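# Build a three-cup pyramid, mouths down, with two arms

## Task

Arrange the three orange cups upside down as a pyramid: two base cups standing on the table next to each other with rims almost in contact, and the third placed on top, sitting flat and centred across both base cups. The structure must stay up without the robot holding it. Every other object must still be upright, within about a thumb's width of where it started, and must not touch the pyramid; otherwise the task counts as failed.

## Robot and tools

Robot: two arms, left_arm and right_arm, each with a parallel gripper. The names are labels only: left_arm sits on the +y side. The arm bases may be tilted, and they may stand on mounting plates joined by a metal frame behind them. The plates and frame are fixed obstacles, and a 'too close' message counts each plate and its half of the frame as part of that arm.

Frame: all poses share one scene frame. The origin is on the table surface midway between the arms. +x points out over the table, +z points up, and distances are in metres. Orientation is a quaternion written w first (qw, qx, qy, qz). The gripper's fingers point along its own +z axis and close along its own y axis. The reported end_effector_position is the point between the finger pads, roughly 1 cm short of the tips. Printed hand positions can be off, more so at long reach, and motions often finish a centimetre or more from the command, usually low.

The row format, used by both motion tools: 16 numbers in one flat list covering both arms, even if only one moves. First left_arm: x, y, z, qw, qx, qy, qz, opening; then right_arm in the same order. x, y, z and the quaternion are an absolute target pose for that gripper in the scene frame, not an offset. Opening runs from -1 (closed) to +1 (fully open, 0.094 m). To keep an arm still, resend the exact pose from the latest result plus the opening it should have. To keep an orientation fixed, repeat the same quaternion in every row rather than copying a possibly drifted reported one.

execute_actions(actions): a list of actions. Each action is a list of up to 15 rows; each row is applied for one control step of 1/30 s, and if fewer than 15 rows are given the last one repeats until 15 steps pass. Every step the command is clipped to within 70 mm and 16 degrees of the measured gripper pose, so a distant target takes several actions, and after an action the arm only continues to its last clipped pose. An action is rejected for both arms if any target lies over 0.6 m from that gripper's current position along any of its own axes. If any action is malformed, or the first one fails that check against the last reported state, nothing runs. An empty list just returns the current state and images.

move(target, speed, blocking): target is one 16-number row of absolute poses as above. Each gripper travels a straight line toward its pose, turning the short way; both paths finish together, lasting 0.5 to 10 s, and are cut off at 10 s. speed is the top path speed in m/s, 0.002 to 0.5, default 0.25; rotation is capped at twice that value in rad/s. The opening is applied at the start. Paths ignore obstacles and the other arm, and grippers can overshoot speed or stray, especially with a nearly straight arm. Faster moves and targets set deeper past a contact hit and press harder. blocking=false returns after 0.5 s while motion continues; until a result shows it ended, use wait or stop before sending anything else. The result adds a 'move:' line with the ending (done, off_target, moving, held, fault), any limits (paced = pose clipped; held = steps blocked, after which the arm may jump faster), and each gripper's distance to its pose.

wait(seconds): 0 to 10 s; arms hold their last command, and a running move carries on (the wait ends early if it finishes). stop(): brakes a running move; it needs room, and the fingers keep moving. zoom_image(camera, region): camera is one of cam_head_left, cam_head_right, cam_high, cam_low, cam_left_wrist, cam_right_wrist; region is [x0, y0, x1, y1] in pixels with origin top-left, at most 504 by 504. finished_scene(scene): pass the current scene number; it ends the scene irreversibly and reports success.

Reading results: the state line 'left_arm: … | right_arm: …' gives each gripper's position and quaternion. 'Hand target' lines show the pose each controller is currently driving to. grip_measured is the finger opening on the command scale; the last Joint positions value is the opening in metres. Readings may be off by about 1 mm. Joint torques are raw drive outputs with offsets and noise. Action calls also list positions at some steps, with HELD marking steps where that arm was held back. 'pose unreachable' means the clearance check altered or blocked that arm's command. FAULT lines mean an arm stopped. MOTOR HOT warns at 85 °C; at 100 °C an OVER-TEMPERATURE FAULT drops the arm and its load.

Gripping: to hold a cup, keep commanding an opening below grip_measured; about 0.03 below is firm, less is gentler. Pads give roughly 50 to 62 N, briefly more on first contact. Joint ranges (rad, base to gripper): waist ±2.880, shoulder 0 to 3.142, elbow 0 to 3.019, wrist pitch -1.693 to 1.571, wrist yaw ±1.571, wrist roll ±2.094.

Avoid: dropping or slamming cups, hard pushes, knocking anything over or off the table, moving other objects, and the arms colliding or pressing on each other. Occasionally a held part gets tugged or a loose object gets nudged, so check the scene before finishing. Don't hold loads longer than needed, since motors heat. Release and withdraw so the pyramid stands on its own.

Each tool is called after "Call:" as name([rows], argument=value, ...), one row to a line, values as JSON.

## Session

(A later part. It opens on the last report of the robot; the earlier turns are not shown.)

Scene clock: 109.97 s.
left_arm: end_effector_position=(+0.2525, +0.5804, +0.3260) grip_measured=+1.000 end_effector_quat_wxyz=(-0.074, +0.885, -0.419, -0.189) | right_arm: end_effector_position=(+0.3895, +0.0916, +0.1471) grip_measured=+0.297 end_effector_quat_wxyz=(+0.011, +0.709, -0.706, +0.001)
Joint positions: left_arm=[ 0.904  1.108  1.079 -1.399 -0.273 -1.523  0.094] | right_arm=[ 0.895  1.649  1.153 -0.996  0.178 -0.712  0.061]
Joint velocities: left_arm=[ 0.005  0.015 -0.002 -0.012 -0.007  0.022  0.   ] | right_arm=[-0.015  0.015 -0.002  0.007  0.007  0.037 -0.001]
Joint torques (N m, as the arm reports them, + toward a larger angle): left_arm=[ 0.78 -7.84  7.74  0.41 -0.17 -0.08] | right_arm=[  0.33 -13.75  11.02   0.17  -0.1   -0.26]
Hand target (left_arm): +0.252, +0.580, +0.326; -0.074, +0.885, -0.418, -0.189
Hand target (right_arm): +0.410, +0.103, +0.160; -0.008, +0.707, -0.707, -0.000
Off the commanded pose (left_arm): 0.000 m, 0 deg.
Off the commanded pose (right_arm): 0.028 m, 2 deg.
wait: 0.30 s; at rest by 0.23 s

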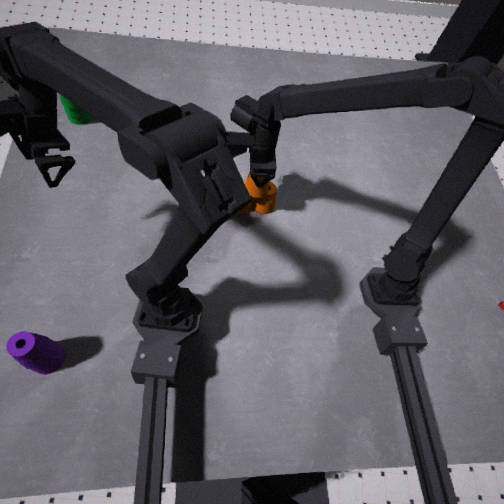

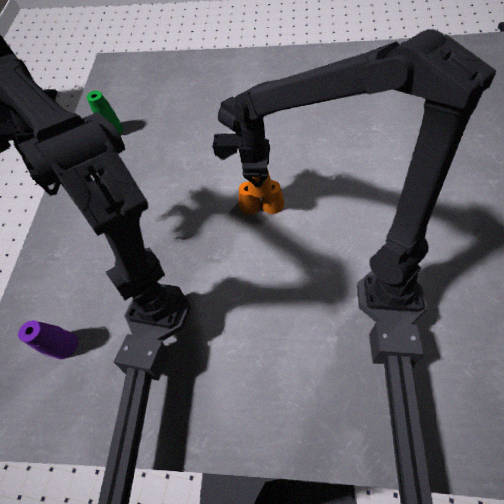

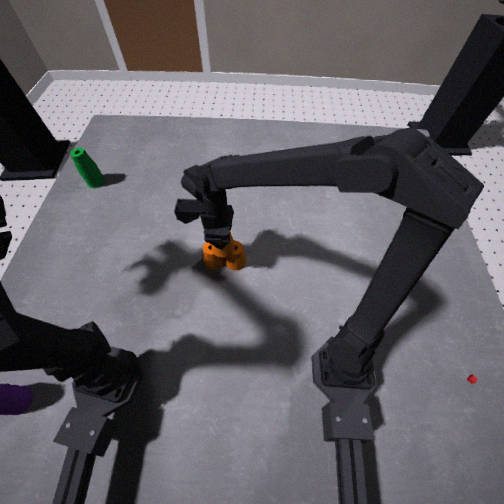

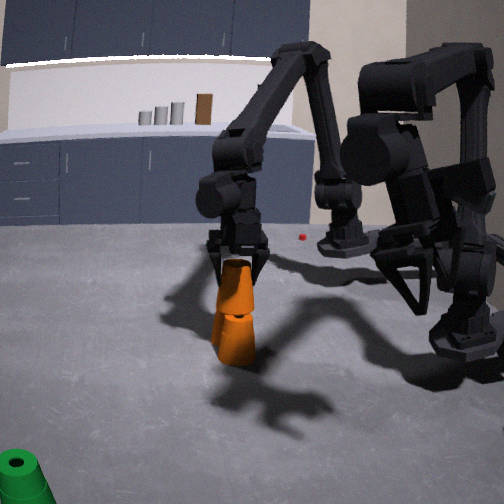

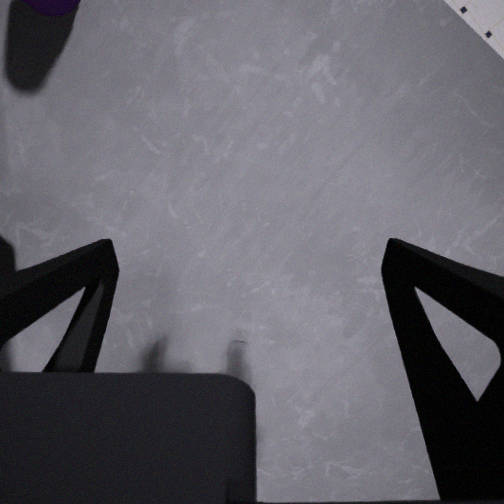

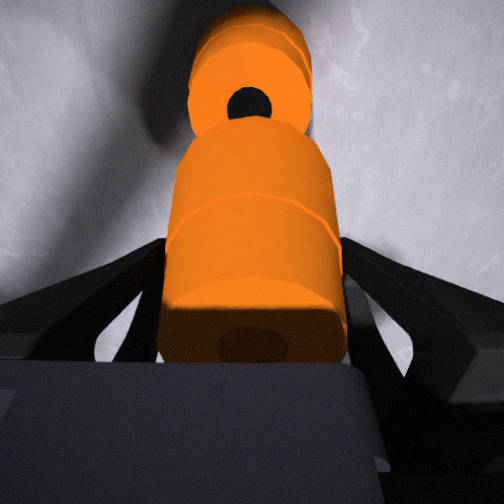

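Call:
zoom_image(camera="cam_low", region=[200, 280, 270, 340])

Call:
zoom_image(camera="cam_head_right", region=[230, 165, 290, 220])

Region (200, 280, 270, 340) of cam_low's 504x504 image, scaled by 7.200, with more detail than that image has; it fills the top 432 rows of this view, and the rest is white.

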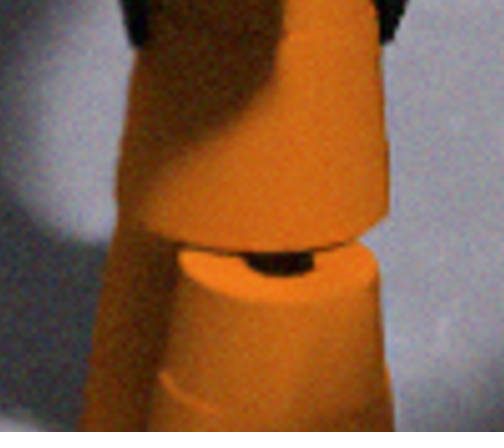

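Region (230, 165, 290, 220) of cam_head_right's 504x504 image, scaled by 8.400, with more detail than that image has; it fills the top 462 rows of this view, and the rest is white.

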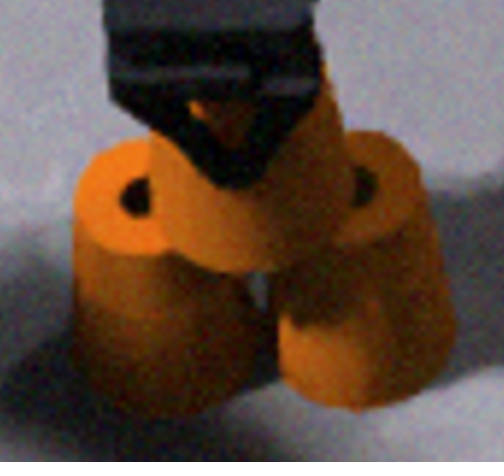

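Call:
execute_actions([
  [[0.2525,0.5804,0.3260,-0.074,0.885,-0.418,-0.189,1.0,0.4105,0.1034,0.1595,-0.0068,0.7069,-0.7068,-0.0001,0.265],[0.2525,0.5804,0.3260,-0.074,0.885,-0.418,-0.189,1.0,0.4103,0.1034,0.1588,-0.0060,0.7070,-0.7068,0.0,0.265],[0.2525,0.5804,0.3260,-0.074,0.885,-0.418,-0.189,1.0,0.4101,0.1034,0.1581,-0.0053,0.7070,-0.7067,0.0001,0.265],[0.2525,0.5804,0.3260,-0.074,0.885,-0.418,-0.189,1.0,0.4099,0.1034,0.1574,-0.0045,0.7071,-0.7067,0.0002,0.265],[0.2525,0.5804,0.3260,-0.074,0.885,-0.418,-0.189,1.0,0.4097,0.1034,0.1568,-0.0038,0.7071,-0.7066,0.0002,0.265],[0.2525,0.5804,0.3260,-0.074,0.885,-0.418,-0.189,1.0,0.4096,0.1034,0.1562,-0.0032,0.7072,-0.7066,0.0003,0.265]],
])

Scene clock: 111.97 s.
left_arm: end_effector_position=(+0.2525, +0.5804, +0.3260) grip_measured=+1.000 end_effector_quat_wxyz=(-0.074, +0.885, -0.419, -0.189) | right_arm: end_effector_position=(+0.3898, +0.0923, +0.1457) grip_measured=+0.297 end_effector_quat_wxyz=(+0.012, +0.709, -0.705, +0.001)
Joint positions: left_arm=[ 0.904  1.108  1.079 -1.399 -0.273 -1.523  0.094] | right_arm=[ 0.895  1.655  1.156 -0.997  0.178 -0.712  0.061]
Joint velocities: left_arm=[-0.005 -0.024 -0.002  0.007 -0.081  0.051  0.   ] | right_arm=[-0.005  0.015  0.007  0.012 -0.051  0.007 -0.001]
Joint torques (N m, as the arm reports them, + toward a larger angle): left_arm=[ 1.39 -8.64  7.66  0.56 -0.2  -0.1 ] | right_arm=[  0.82 -13.25  10.65   0.12  -0.09  -0.24]
Hand target (left_arm): +0.252, +0.580, +0.326; -0.074, +0.885, -0.418, -0.189
Hand target (right_arm): +0.409, +0.103, +0.156; -0.004, +0.707, -0.707, +0.000
Off the commanded pose (left_arm): 0.000 m, 0 deg.
Off the commanded pose (right_arm): 0.025 m, 2 deg.
Step readings (end_effector_position):
0: left_arm (+0.2525, +0.5804, +0.3260) | right_arm (+0.3895, +0.0916, +0.1471)
1: left_arm (+0.2525, +0.5804, +0.3260) | right_arm (+0.3895, +0.0916, +0.1471)
2: left_arm (+0.2525, +0.5804, +0.3260) | right_arm (+0.3895, +0.0916, +0.1471)
4: left_arm (+0.2525, +0.5804, +0.3260) | right_arm (+0.3895, +0.0916, +0.1470)
8: left_arm (+0.2525, +0.5804, +0.3260) | right_arm (+0.3891, +0.0915, +0.1455)
15: end_effector_position above

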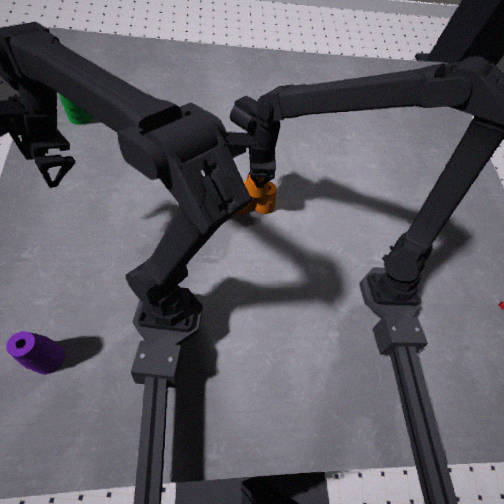

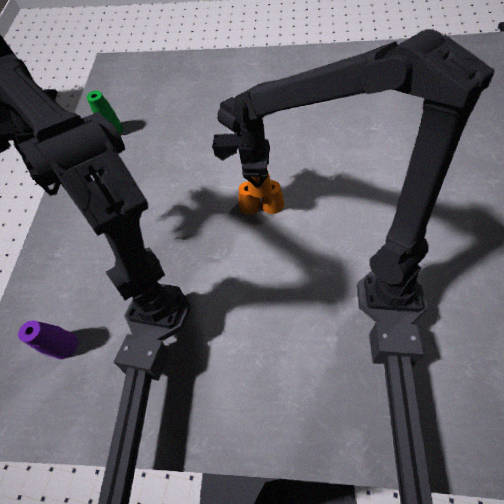

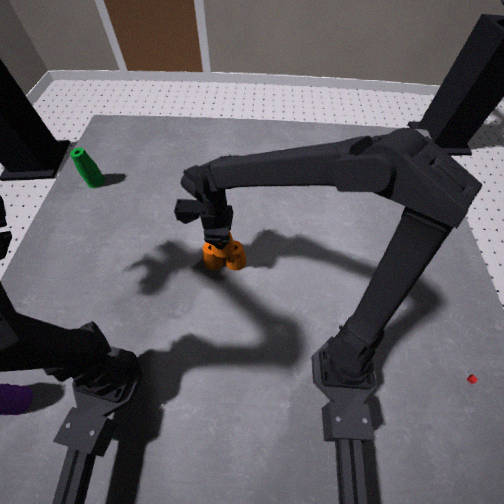

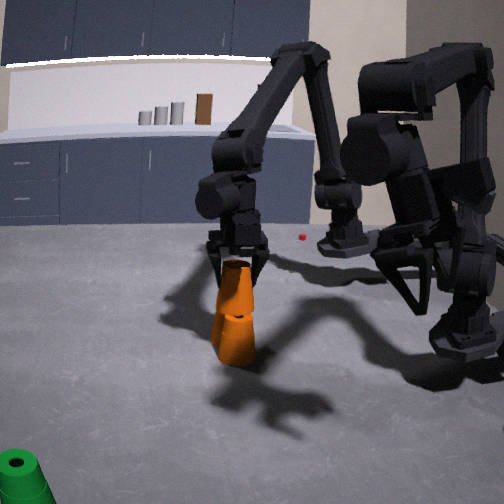

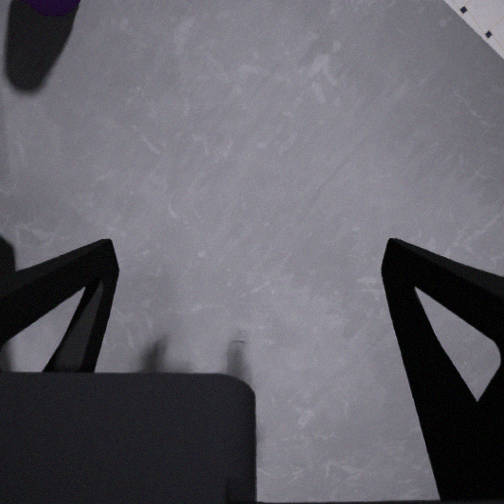

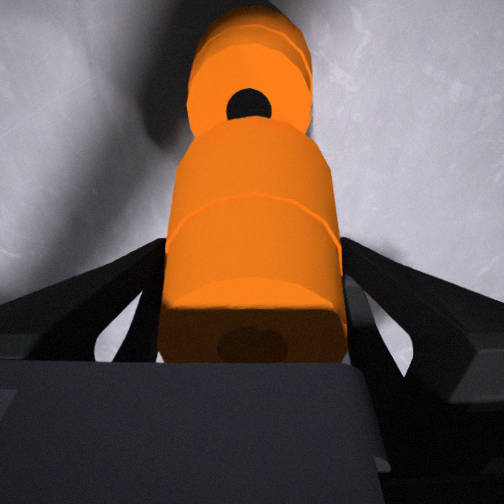

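Call:
execute_actions([
  [[0.2525,0.5804,0.3260,-0.074,0.885,-0.418,-0.189,1.0,0.4098,0.1034,0.1570,-0.0040,0.7071,-0.7067,0.0002,0.28],[0.2525,0.5804,0.3260,-0.074,0.885,-0.418,-0.189,1.0,0.4100,0.1034,0.1578,-0.0049,0.7071,-0.7067,0.0001,0.295],[0.2525,0.5804,0.3260,-0.074,0.885,-0.418,-0.189,1.0,0.4102,0.1034,0.1586,-0.0058,0.7070,-0.7068,0.0,0.31],[0.2525,0.5804,0.3260,-0.074,0.885,-0.418,-0.189,1.0,0.4104,0.1034,0.1594,-0.0067,0.7070,-0.7068,-0.0001,0.34],[0.2525,0.5804,0.3260,-0.074,0.885,-0.418,-0.189,1.0,0.4106,0.1034,0.1602,-0.0076,0.7069,-0.7069,-0.0002,0.40],[0.2525,0.5804,0.3260,-0.074,0.885,-0.418,-0.189,1.0,0.4106,0.1034,0.1602,-0.0076,0.7069,-0.7069,-0.0002,0.50],[0.2525,0.5804,0.3260,-0.074,0.885,-0.418,-0.189,1.0,0.4106,0.1034,0.1602,-0.0076,0.7069,-0.7069,-0.0002,0.62],[0.2525,0.5804,0.3260,-0.074,0.885,-0.418,-0.189,1.0,0.4097,0.1045,0.1618,-0.0097,0.7068,-0.7070,-0.0004,0.75],[0.2525,0.5804,0.3260,-0.074,0.885,-0.418,-0.189,1.0,0.4088,0.1056,0.1635,-0.0118,0.7066,-0.7072,-0.0007,0.88],[0.2525,0.5804,0.3260,-0.074,0.885,-0.418,-0.189,1.0,0.4078,0.1067,0.1651,-0.0138,0.7065,-0.7073,-0.0009,1.0],[0.2525,0.5804,0.3260,-0.074,0.885,-0.418,-0.189,1.0,0.4069,0.1078,0.1667,-0.0159,0.7063,-0.7075,-0.0011,1.0],[0.2525,0.5804,0.3260,-0.074,0.885,-0.418,-0.189,1.0,0.4060,0.1089,0.1684,-0.0180,0.7062,-0.7076,-0.0014,1.0],[0.2525,0.5804,0.3260,-0.074,0.885,-0.418,-0.189,1.0,0.4050,0.1100,0.1700,-0.0200,0.7060,-0.7078,-0.0016,1.0],[0.2525,0.5804,0.3260,-0.074,0.885,-0.418,-0.189,1.0,0.4050,0.1100,0.1730,-0.0200,0.7060,-0.7078,-0.0016,1.0],[0.2525,0.5804,0.3260,-0.074,0.885,-0.418,-0.189,1.0,0.4050,0.1100,0.1770,-0.0200,0.7060,-0.7078,-0.0016,1.0]],
  [[0.2525,0.5804,0.3260,-0.074,0.885,-0.418,-0.189,1.0,0.4050,0.1100,0.1820,-0.0200,0.7060,-0.7078,-0.0016,1.0],[0.2525,0.5804,0.3260,-0.074,0.885,-0.418,-0.189,1.0,0.4050,0.1100,0.1870,-0.0200,0.7060,-0.7078,-0.0016,1.0],[0.2525,0.5804,0.3260,-0.074,0.885,-0.418,-0.189,1.0,0.4050,0.1100,0.1920,-0.0200,0.7060,-0.7078,-0.0016,1.0],[0.2525,0.5804,0.3260,-0.074,0.885,-0.418,-0.189,1.0,0.4050,0.1100,0.1970,-0.0200,0.7060,-0.7078,-0.0016,1.0],[0.2525,0.5804,0.3260,-0.074,0.885,-0.418,-0.189,1.0,0.4050,0.1100,0.2020,-0.0200,0.7060,-0.7078,-0.0016,1.0],[0.2525,0.5804,0.3260,-0.074,0.885,-0.418,-0.189,1.0,0.4050,0.1100,0.2070,-0.0200,0.7060,-0.7078,-0.0016,1.0],[0.2525,0.5804,0.3260,-0.074,0.885,-0.418,-0.189,1.0,0.4050,0.1100,0.2120,-0.0200,0.7060,-0.7078,-0.0016,1.0],[0.2525,0.5804,0.3260,-0.074,0.885,-0.418,-0.189,1.0,0.4050,0.1100,0.2170,-0.0200,0.7060,-0.7078,-0.0016,1.0],[0.2525,0.5804,0.3260,-0.074,0.885,-0.418,-0.189,1.0,0.4050,0.1100,0.2220,-0.0200,0.7060,-0.7078,-0.0016,1.0],[0.2525,0.5804,0.3260,-0.074,0.885,-0.418,-0.189,1.0,0.4050,0.1100,0.2270,-0.0200,0.7060,-0.7078,-0.0016,1.0],[0.2525,0.5804,0.3260,-0.074,0.885,-0.418,-0.189,1.0,0.4050,0.1100,0.2310,-0.0200,0.7060,-0.7078,-0.0016,1.0],[0.2525,0.5804,0.3260,-0.074,0.885,-0.418,-0.189,1.0,0.4050,0.1100,0.2340,-0.0200,0.7060,-0.7078,-0.0016,1.0],[0.2525,0.5804,0.3260,-0.074,0.885,-0.418,-0.189,1.0,0.4050,0.1100,0.2360,-0.0200,0.7060,-0.7078,-0.0016,1.0]],
])

Call:
wait(seconds=0.3)

Scene clock: 115.90 s.
left_arm: end_effector_position=(+0.2525, +0.5804, +0.3260) grip_measured=+1.000 end_effector_quat_wxyz=(-0.074, +0.885, -0.419, -0.189) | right_arm: end_effector_position=(+0.3942, +0.0942, +0.2101) grip_measured=+1.000 end_effector_quat_wxyz=(+0.006, +0.711, -0.703, +0.000)
Joint positions: left_arm=[ 0.904  1.108  1.079 -1.399 -0.273 -1.523  0.094] | right_arm=[ 0.915  1.575  1.239 -1.15   0.179 -0.7    0.094]
Joint velocities: left_arm=[-0.005 -0.015 -0.012 -0.007 -0.037  0.051  0.   ] | right_arm=[ 0.034 -0.142  0.183 -0.105  0.051  0.022  0.   ]
Joint torques (N m, as the arm reports them, + toward a larger angle): left_arm=[ 0.98 -7.84  7.68  0.54 -0.19 -0.18] | right_arm=[  2.2  -14.23  10.8    0.2   -0.01   0.08]
Hand target (left_arm): +0.252, +0.580, +0.326; -0.074, +0.885, -0.418, -0.189
Hand target (right_arm): +0.404, +0.109, +0.236; -0.020, +0.706, -0.708, -0.002
Off the commanded pose (left_arm): 0.000 m, 0 deg.
Off the commanded pose (right_arm): 0.032 m, 3 deg.
Step readings (end_effector_position; steps 1 to 15: 1st action; 16 to 30: 2nd action):
0: left_arm (+0.2525, +0.5804, +0.3260) | right_arm (+0.3897, +0.0922, +0.1454)
1: left_arm (+0.2525, +0.5804, +0.3260) | right_arm (+0.3897, +0.0922, +0.1454)
2: left_arm (+0.2525, +0.5804, +0.3260) | right_arm (+0.3897, +0.0922, +0.1454)
4: left_arm (+0.2525, +0.5804, +0.3260) | right_arm (+0.3897, +0.0922, +0.1454)
8: left_arm (+0.2525, +0.5804, +0.3260) | right_arm (+0.3897, +0.0922, +0.1454)
15: left_arm (+0.2525, +0.5804, +0.3260) | right_arm (+0.3895, +0.0920, +0.1456)
16: left_arm (+0.2525, +0.5804, +0.3260) | right_arm (+0.3891, +0.0913, +0.1462)
17: left_arm (+0.2525, +0.5804, +0.3260) | right_arm (+0.3882, +0.0901, +0.1470)
19: left_arm (+0.2525, +0.5804, +0.3260) | right_arm (+0.3870, +0.0879, +0.1511)
23: left_arm (+0.2525, +0.5804, +0.3260) | right_arm (+0.3877, +0.0870, +0.1689)
30: end_effector_position above

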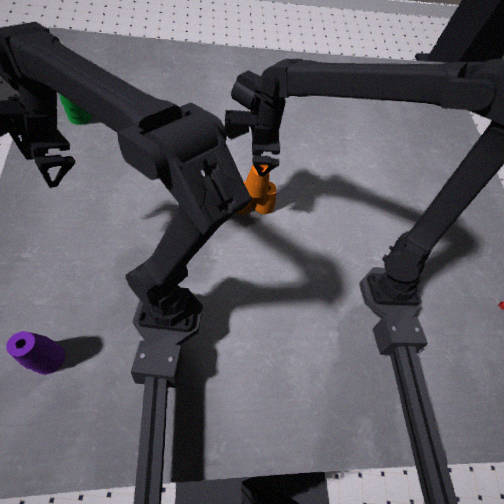

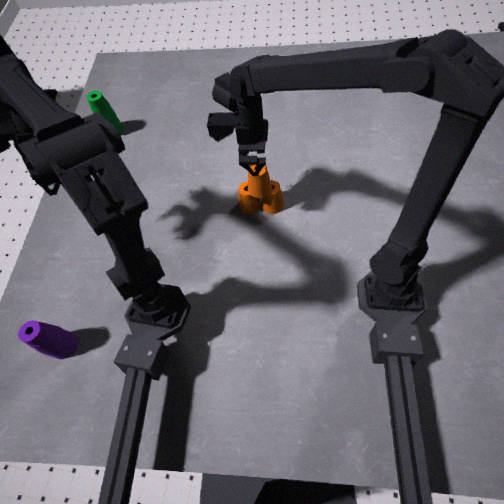

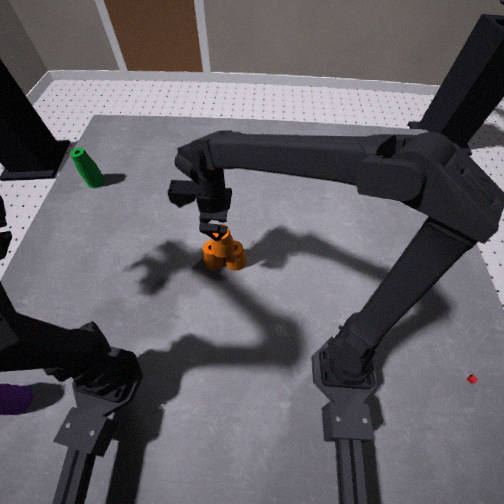

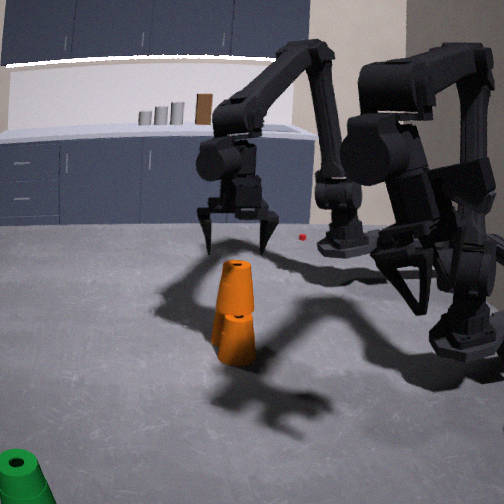

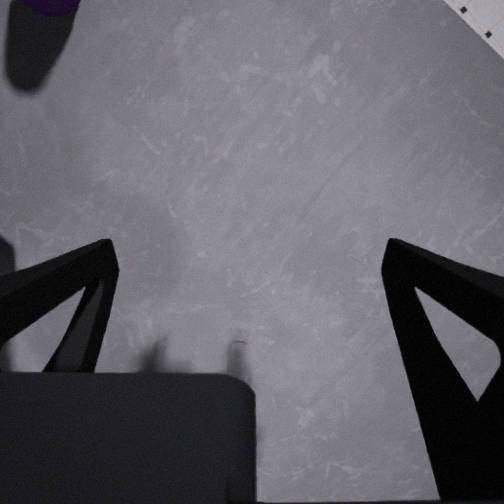

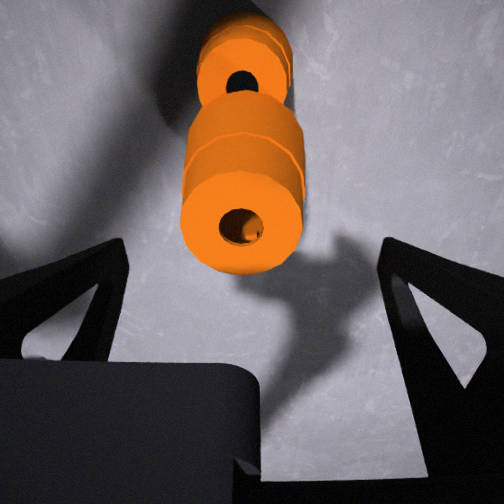

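Scene clock: 116.20 s.
left_arm: end_effector_position=(+0.2525, +0.5804, +0.3260) grip_measured=+1.000 end_effector_quat_wxyz=(-0.074, +0.885, -0.419, -0.189) | right_arm: end_effector_position=(+0.3955, +0.0957, +0.2163) grip_measured=+1.000 end_effector_quat_wxyz=(+0.002, +0.710, -0.704, -0.000)
Joint positions: left_arm=[ 0.904  1.108  1.079 -1.399 -0.273 -1.523  0.094] | right_arm=[ 0.917  1.568  1.247 -1.158  0.179 -0.696  0.094]
Joint velocities: left_arm=[-0.005  0.005  0.017 -0.012 -0.037 -0.007  0.   ] | right_arm=[-0.005  0.005 -0.007 -0.002  0.007 -0.007  0.   ]
Joint torques (N m, as the arm reports them, + toward a larger angle): left_arm=[ 1.57 -7.02  7.77  0.41 -0.18 -0.09] | right_arm=[  1.95 -14.13  10.94   0.14   0.     0.09]
Hand target (left_arm): +0.252, +0.580, +0.326; -0.074, +0.885, -0.418, -0.189
Hand target (right_arm): +0.404, +0.109, +0.236; -0.020, +0.706, -0.708, -0.002
Off the commanded pose (left_arm): 0.000 m, 0 deg.
Off the commanded pose (right_arm): 0.026 m, 3 deg.
wait: 0.30 s; at rest by 0.23 s

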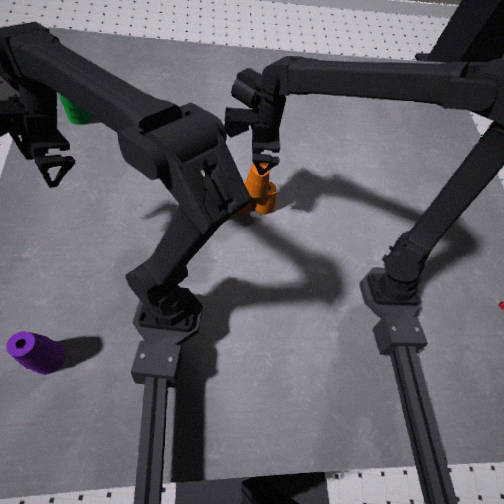

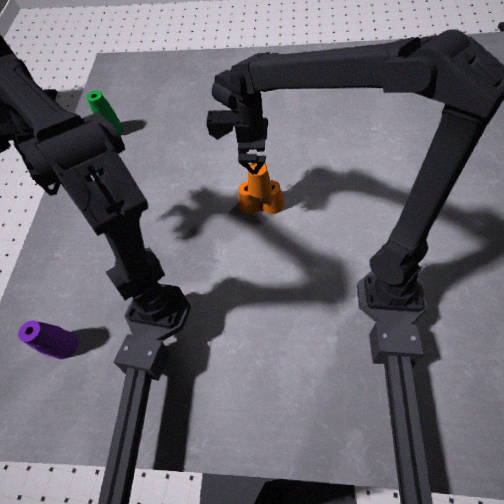

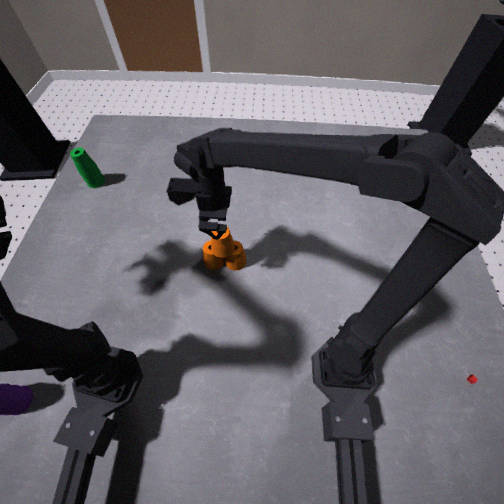

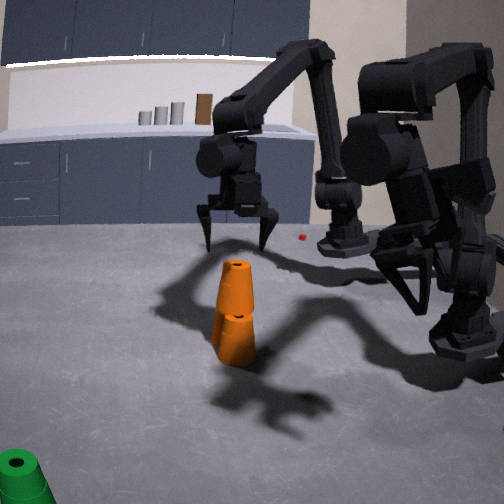

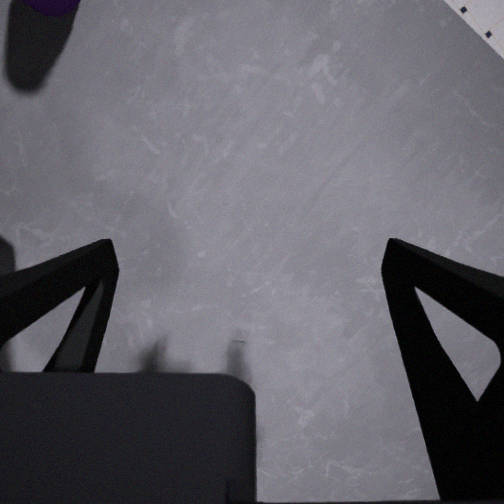

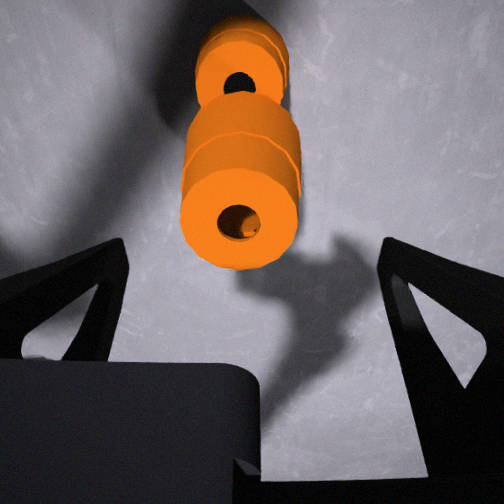

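Call:
zoom_image(camera="cam_head_right", region=[225, 150, 295, 220])

Call:
zoom_image(camera="cam_high", region=[190, 215, 260, 280])

Region (225, 150, 295, 220) of cam_head_right's 504x504 image, scaled by 7.200, with more detail than that image has.

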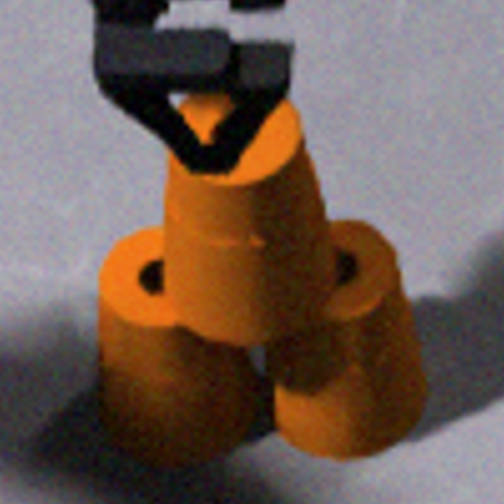

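Region (190, 215, 260, 280) of cam_high's 504x504 image, scaled by 7.200, with more detail than that image has; it fills the top 468 rows of this view, and the rest is white.

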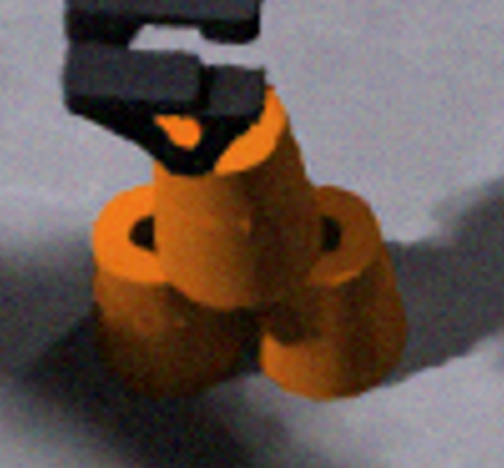

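Call:
finished_scene(scene=1)

The scene is finished: the task was done.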